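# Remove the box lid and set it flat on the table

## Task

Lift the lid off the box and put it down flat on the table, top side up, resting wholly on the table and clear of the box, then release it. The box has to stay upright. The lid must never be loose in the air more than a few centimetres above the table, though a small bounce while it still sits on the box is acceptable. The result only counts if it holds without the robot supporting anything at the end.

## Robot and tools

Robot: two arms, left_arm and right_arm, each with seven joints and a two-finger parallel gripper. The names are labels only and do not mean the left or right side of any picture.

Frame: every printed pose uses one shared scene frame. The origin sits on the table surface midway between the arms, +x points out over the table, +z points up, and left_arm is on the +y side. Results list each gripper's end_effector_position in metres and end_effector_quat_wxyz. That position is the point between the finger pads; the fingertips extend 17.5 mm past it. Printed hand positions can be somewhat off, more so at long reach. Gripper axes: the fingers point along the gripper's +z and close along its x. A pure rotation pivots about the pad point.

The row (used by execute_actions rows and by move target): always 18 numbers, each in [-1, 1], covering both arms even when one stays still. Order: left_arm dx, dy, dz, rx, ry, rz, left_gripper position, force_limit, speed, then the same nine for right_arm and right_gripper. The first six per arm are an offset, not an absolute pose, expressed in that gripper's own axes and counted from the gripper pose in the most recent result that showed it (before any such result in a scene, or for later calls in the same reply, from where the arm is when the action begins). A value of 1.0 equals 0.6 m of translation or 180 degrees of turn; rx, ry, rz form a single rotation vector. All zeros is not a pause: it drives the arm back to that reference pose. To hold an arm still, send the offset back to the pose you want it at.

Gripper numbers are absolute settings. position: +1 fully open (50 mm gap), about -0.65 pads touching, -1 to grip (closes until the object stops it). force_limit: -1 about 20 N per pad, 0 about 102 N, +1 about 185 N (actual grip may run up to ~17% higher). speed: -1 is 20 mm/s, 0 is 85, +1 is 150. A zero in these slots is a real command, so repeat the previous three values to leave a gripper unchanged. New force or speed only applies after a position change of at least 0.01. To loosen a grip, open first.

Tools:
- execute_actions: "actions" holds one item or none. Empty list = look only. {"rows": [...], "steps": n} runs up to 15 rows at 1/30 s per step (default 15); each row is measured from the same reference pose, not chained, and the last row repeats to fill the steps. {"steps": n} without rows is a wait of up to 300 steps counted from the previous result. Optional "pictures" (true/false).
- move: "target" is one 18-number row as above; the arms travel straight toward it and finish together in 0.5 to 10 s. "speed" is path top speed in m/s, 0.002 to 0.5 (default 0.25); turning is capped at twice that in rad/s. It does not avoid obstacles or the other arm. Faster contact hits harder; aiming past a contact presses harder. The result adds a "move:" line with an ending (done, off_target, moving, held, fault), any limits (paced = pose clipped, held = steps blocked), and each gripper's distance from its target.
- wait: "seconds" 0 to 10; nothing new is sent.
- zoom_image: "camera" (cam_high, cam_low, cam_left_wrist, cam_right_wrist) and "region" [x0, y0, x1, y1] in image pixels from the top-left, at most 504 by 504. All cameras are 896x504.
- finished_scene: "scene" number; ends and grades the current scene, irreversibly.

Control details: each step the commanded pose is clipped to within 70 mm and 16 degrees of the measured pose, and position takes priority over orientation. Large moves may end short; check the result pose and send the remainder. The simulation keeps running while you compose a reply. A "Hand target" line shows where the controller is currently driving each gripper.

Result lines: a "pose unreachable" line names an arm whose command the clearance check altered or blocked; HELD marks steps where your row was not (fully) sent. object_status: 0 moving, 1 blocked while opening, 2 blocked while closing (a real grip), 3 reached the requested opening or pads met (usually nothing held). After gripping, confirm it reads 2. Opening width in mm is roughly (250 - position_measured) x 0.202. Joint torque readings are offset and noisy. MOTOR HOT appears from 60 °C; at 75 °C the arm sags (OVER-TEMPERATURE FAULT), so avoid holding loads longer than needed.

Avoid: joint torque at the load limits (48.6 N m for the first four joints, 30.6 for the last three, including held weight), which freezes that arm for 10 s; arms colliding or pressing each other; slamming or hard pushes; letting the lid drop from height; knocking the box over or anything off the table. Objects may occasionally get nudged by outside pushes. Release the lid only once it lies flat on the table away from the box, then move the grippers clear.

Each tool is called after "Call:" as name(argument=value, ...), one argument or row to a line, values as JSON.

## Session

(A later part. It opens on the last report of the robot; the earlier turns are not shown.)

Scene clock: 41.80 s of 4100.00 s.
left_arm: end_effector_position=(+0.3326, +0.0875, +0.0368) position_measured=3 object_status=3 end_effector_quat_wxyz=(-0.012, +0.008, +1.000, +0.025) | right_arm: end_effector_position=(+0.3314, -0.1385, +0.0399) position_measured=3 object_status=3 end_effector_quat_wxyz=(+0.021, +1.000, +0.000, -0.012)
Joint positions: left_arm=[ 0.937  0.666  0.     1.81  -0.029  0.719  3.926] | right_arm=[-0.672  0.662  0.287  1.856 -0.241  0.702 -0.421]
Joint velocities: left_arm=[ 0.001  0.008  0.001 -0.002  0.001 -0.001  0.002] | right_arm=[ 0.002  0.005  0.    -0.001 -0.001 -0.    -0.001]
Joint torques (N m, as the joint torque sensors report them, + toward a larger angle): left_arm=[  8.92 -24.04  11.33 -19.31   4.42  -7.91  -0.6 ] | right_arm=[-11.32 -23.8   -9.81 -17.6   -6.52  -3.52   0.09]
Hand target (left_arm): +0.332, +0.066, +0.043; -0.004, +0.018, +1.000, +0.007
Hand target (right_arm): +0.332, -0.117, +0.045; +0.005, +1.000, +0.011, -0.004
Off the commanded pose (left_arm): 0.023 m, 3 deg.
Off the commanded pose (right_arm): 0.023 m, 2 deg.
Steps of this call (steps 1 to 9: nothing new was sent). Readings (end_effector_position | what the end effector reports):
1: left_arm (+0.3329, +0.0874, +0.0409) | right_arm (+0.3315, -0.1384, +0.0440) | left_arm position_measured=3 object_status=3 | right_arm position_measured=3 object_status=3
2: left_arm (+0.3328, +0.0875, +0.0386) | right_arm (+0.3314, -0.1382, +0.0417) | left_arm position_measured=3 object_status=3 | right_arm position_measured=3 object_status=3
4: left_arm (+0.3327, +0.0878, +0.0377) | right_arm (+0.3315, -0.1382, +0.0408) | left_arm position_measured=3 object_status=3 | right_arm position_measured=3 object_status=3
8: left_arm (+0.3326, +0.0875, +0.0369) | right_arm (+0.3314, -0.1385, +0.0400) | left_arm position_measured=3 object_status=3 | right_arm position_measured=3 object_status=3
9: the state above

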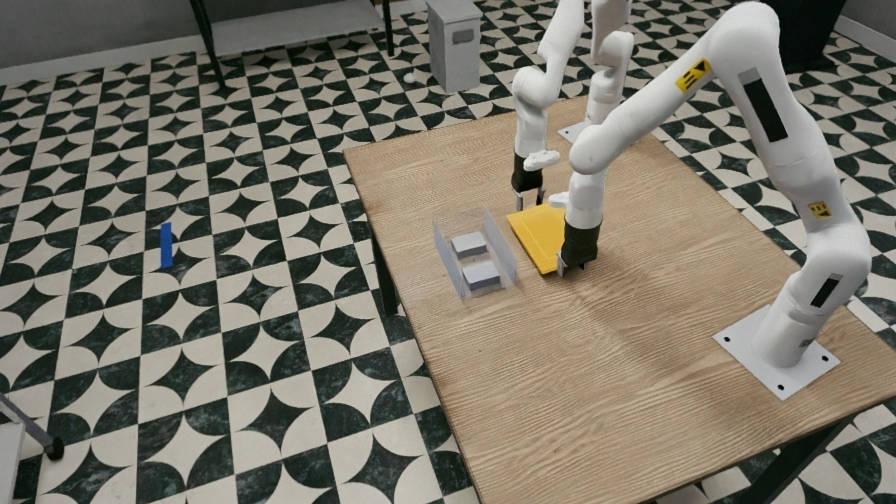

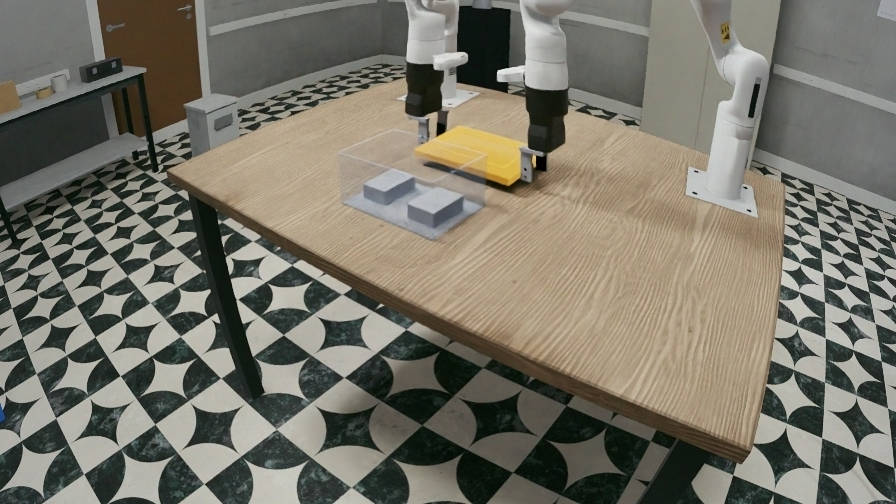

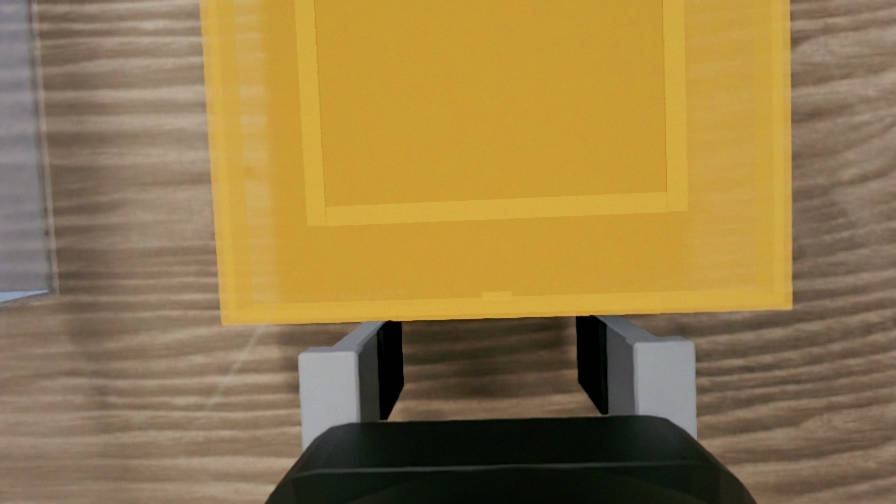

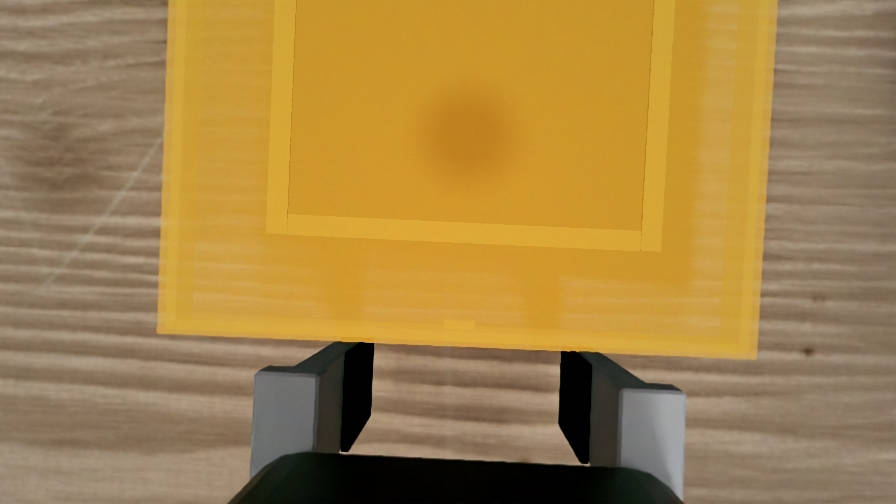

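Lower 15 mm slowly.

Call:
execute_actions(
  actions=[
    {"rows":[[0,-0.037,-0.007,0.011,-0.005,0.0065,1,0,0,0,-0.037,-0.005,0.01,0.005,-0.007,1,0,0],[0,-0.037,-0.004,0.011,-0.005,0.0065,1,0,0,0,-0.037,-0.002,0.01,0.005,-0.007,1,0,0],[0,-0.037,-0.001,0.011,-0.005,0.0065,1,0,0,0,-0.037,0.001,0.01,0.005,-0.007,1,0,0],[0,-0.037,0.002,0.011,-0.005,0.0065,1,0,0,0,-0.037,0.004,0.01,0.005,-0.007,1,0,0],[0,-0.037,0.005,0.011,-0.005,0.0065,1,0,0,0,-0.037,0.007,0.01,0.005,-0.007,1,0,0],[0,-0.037,0.008,0.011,-0.005,0.0065,1,0,0,0,-0.037,0.01,0.01,0.005,-0.007,1,0,0],[0,-0.037,0.011,0.011,-0.005,0.0065,1,0,0,0,-0.037,0.013,0.01,0.005,-0.007,1,0,0],[0,-0.037,0.013,0.011,-0.005,0.0065,1,0,0,0,-0.037,0.015,0.01,0.005,-0.007,1,0,0],[0,-0.037,0.015,0.011,-0.005,0.0065,1,0,0,0,-0.037,0.017,0.01,0.005,-0.007,1,0,0],[0,-0.037,0.017,0.011,-0.005,0.0065,1,0,0,0,-0.037,0.019,0.01,0.005,-0.007,1,0,0]],"steps":15},
  ],
)

Scene clock: 43.90 s of 4100.00 s.
left_arm: end_effector_position=(+0.3318, +0.0877, +0.0208) position_measured=3 object_status=3 end_effector_quat_wxyz=(-0.013, +0.010, +1.000, +0.026) | right_arm: end_effector_position=(+0.3299, -0.1384, +0.0224) position_measured=3 object_status=3 end_effector_quat_wxyz=(+0.019, +1.000, -0.000, -0.012)
Joint positions: left_arm=[ 0.935  0.697  0.004  1.821 -0.034  0.679  3.93 ] | right_arm=[-0.657  0.693  0.263  1.871 -0.247  0.653 -0.418]
Joint velocities: left_arm=[-0.008 -0.001  0.009  0.001 -0.008 -0.001  0.008] | right_arm=[ 0.012  0.001 -0.019 -0.002  0.017 -0.003 -0.015]
Joint torques (N m, as the joint torque sensors report them, + toward a larger angle): left_arm=[  8.6  -21.02  10.95 -18.89   4.04  -8.51  -0.51] | right_arm=[-11.54 -24.73 -10.37 -16.58  -6.07  -3.46   0.59]
Hand target (left_arm): +0.332, +0.066, +0.026; -0.005, +0.019, +1.000, +0.008
Hand target (right_arm): +0.331, -0.117, +0.028; +0.005, +1.000, +0.011, -0.004
Off the commanded pose (left_arm): 0.022 m, 2 deg.
Off the commanded pose (right_arm): 0.022 m, 2 deg.
Steps of this call (steps 1 to 48: nothing new was sent; steps 49 to 63: all 15 steps of this action). Readings (end_effector_position | what the end effector reports):
49: left_arm (+0.3325, +0.0875, +0.0359) | right_arm (+0.3312, -0.1387, +0.0390) | left_arm position_measured=3 object_status=3 | right_arm position_measured=3 object_status=3
50: left_arm (+0.3326, +0.0874, +0.0340) | right_arm (+0.3309, -0.1386, +0.0371) | left_arm position_measured=3 object_status=3 | right_arm position_measured=3 object_status=3
52: left_arm (+0.3320, +0.0875, +0.0303) | right_arm (+0.3303, -0.1385, +0.0334) | left_arm position_measured=3 object_status=3 | right_arm position_measured=3 object_status=3
56: left_arm (+0.3318, +0.0876, +0.0235) | right_arm (+0.3300, -0.1384, +0.0266) | left_arm position_measured=3 object_status=3 | right_arm position_measured=3 object_status=3
63: the state above

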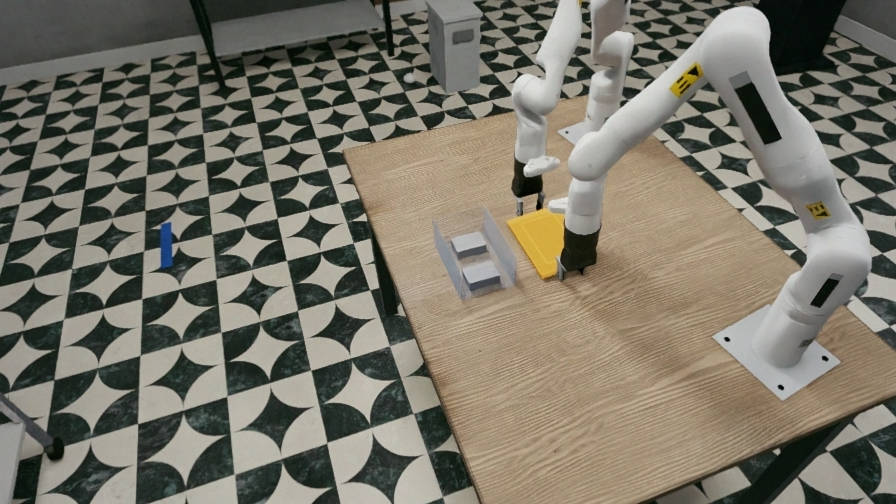

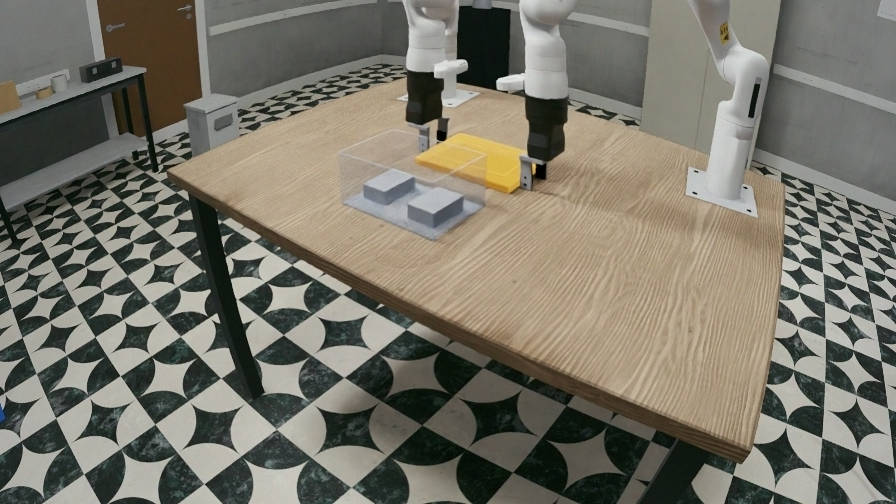

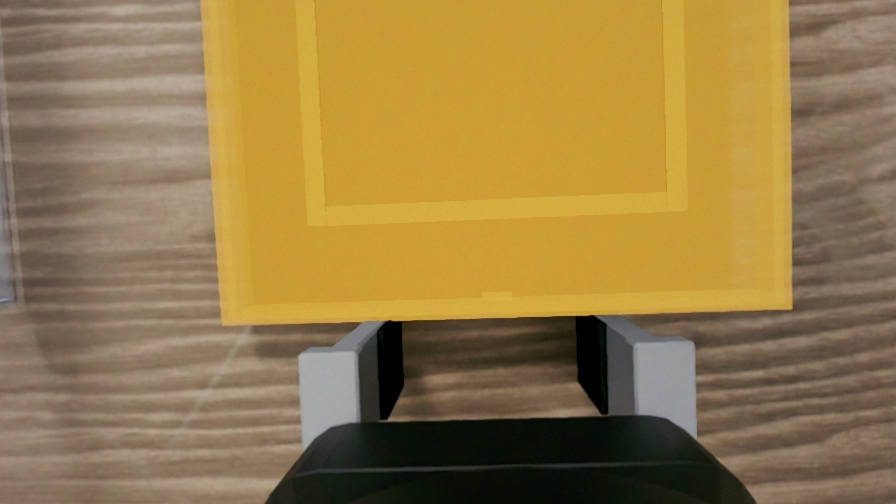

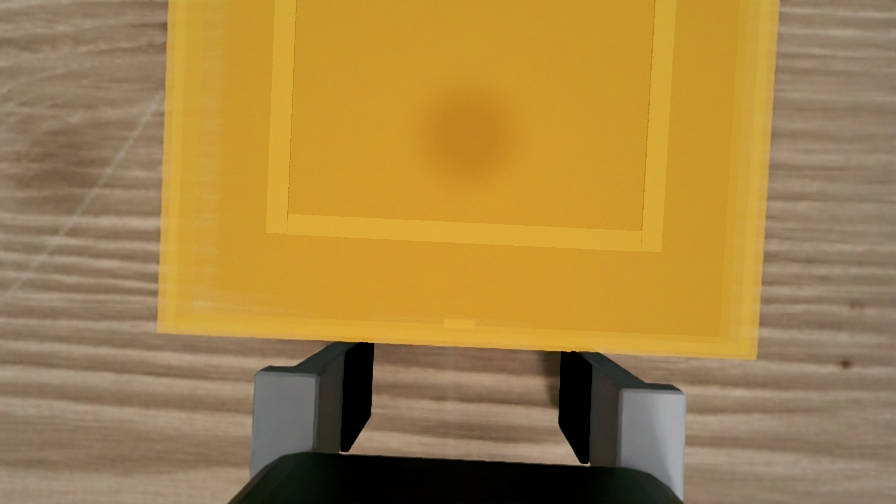

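Touching. Release gradually.

Call:
execute_actions(
  actions=[
    {"rows":[[0,-0.03,0,0.009,0,0.005,1,0,0,0,-0.03,0.002,0.008,0,-0.005,1,0,0],[0,-0.025,0,0.008,0,0.004,1,0,0,0,-0.025,0.002,0.007,0,-0.004,1,0,0],[0,-0.02,0,0.006,0,0.003,1,0,0,0,-0.02,0.002,0.006,0,-0.003,1,0,0],[0,-0.016,0,0.005,0,0.002,1,0,0,0,-0.016,0.002,0.005,0,-0.002,1,0,0],[0,-0.012,0,0.004,0,0.002,1,0,0,0,-0.012,0.002,0.004,0,-0.002,1,0,0],[0,-0.009,0,0.003,0,0.001,1,0,0,0,-0.009,0.002,0.003,0,-0.001,1,0,0],[0,-0.006,0,0.002,0,0,1,0,0,0,-0.006,0.002,0.002,0,0,1,0,0],[0,-0.003,0,0.001,0,0,1,0,0,0,-0.003,0.002,0.001,0,0,1,0,0],[0,0,0,0,0,0,1,0,0,0,0,0,0,0,0,1,0,0]],"steps":12},
  ],
  pictures=false,
)

Call:
move(
  target=[0,0.05,-0.03,0,0,0,1,0,0,0,0.05,-0.03,0,0,0,1,0,0],
  speed=0.1,
)

Scene clock: 45.73 s of 4100.00 s.
left_arm: end_effector_position=(+0.3322, +0.0892, +0.0206) position_measured=3 object_status=3 end_effector_quat_wxyz=(-0.013, +0.008, +1.000, +0.027) | right_arm: end_effector_position=(+0.3301, -0.1403, +0.0219) position_measured=3 object_status=3 end_effector_quat_wxyz=(+0.020, +1.000, -0.002, -0.013)
Joint positions: left_arm=[ 0.932  0.697  0.005  1.822 -0.037  0.68   3.932] | right_arm=[-0.652  0.694  0.261  1.871 -0.244  0.653 -0.421]
Joint velocities: left_arm=[ 0.005  0.005 -0.001 -0.002 -0.008  0.003  0.005] | right_arm=[-0.009 -0.005 -0.002 -0.002  0.012  0.006 -0.006]
Joint torques (N m, as the joint torque sensors report them, + toward a larger angle): left_arm=[  0.31 -18.85   1.44  -6.03  -0.04  -0.61  -0.57] | right_arm=[ -0.51 -18.91   1.3   -6.09  -0.91  -0.04  -0.13]
Hand target (left_arm): +0.332, +0.088, +0.021; -0.013, +0.010, +1.000, +0.026
Hand target (right_arm): +0.330, -0.138, +0.022; +0.019, +1.000, -0.000, -0.012
Off the commanded pose (left_arm): 0.002 m, 0 deg.
Off the commanded pose (right_arm): 0.002 m, 0 deg.
Steps of this call (steps 1 to 43: nothing new was sent; steps 44 to 55: all 12 steps of this action). Readings (end_effector_position | what the end effector reports):
44: left_arm (+0.3318, +0.0880, +0.0203) | right_arm (+0.3299, -0.1388, +0.0218) | left_arm position_measured=3 object_status=3 | right_arm position_measured=3 object_status=3
45: left_arm (+0.3319, +0.0884, +0.0199) | right_arm (+0.3301, -0.1392, +0.0198) | left_arm position_measured=3 object_status=3 | right_arm position_measured=3 object_status=3
47: left_arm (+0.3320, +0.0884, +0.0209) | right_arm (+0.3302, -0.1394, +0.0195) | left_arm position_measured=3 object_status=3 | right_arm position_measured=3 object_status=3
51: left_arm (+0.3321, +0.0889, +0.0207) | right_arm (+0.3299, -0.1404, +0.0199) | left_arm position_measured=3 object_status=3 | right_arm position_measured=3 object_status=3
55: the state above

Scene clock: 46.70 s of 4100.00 s.
left_arm: end_effector_position=(+0.3329, +0.1183, +0.0398) position_measured=3 object_status=3 end_effector_quat_wxyz=(-0.013, +0.009, +1.000, +0.027) | right_arm: end_effector_position=(+0.3300, -0.1694, +0.0410) position_measured=3 object_status=3 end_effector_quat_wxyz=(+0.021, +1.000, -0.001, -0.013)
Joint positions: left_arm=[ 0.883  0.629  0.006  1.881 -0.041  0.688  3.886] | right_arm=[-0.61   0.632  0.273  1.913 -0.224  0.671 -0.377]
Joint velocities: left_arm=[-0.003 -0.005 -0.002  0.     0.002 -0.001 -0.001] | right_arm=[ 0.002 -0.005  0.001 -0.    -0.001 -0.     0.001]
Joint torques (N m, as the joint torque sensors report them, + toward a larger angle): left_arm=[ -0.15 -17.11   0.67  -5.49  -0.38  -0.08  -0.56] | right_arm=[ -0.78 -17.24   1.19  -6.06  -0.37   0.4   -0.12]
Hand target (left_arm): +0.333, +0.118, +0.040; -0.013, +0.009, +1.000, +0.027
Hand target (right_arm): +0.330, -0.169, +0.041; +0.021, +1.000, -0.001, -0.013
Off the commanded pose (left_arm): 0.000 m, 0 deg.
Off the commanded pose (right_arm): 0.000 m, 0 deg.
move: done

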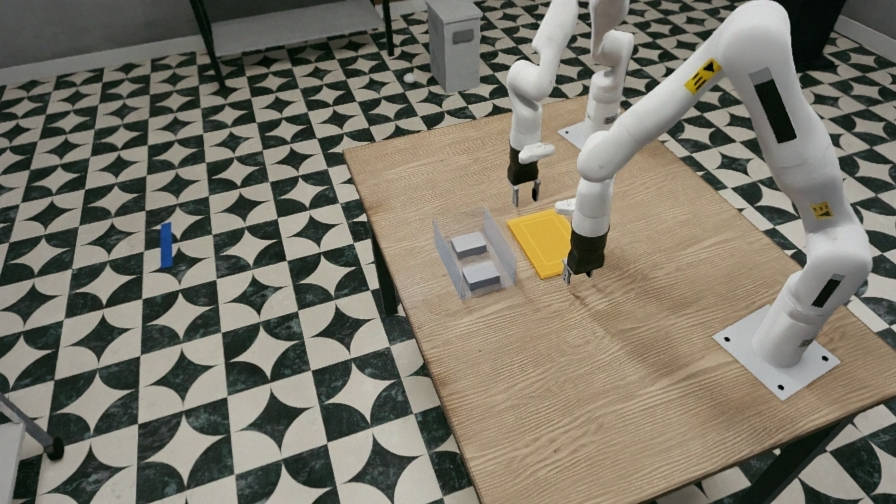

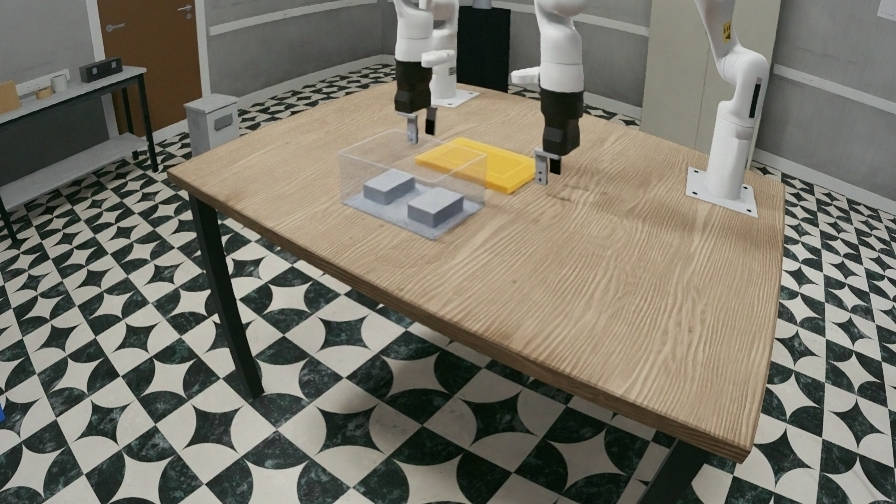

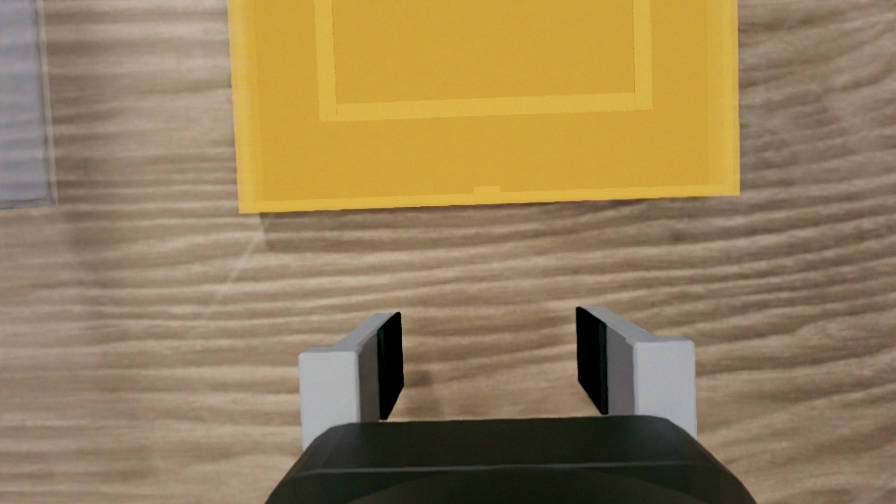

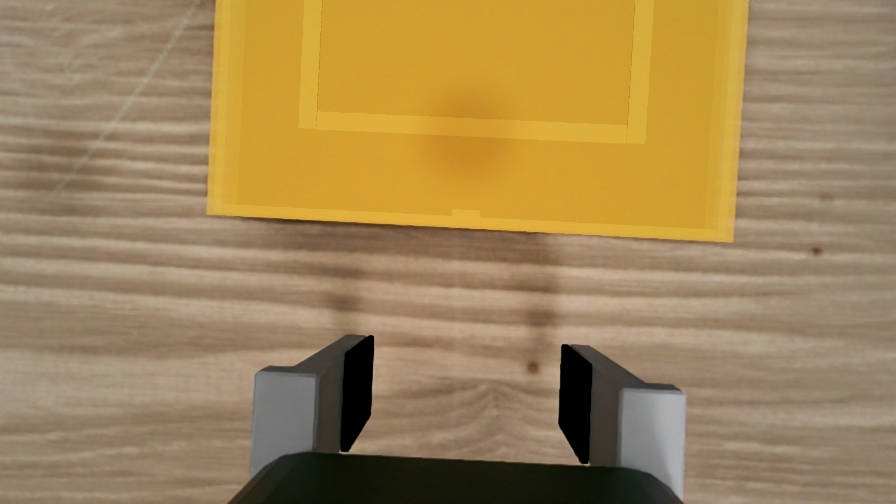

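Call:
finished_scene(
  scene=1,
)

The scene is finished: the task was done.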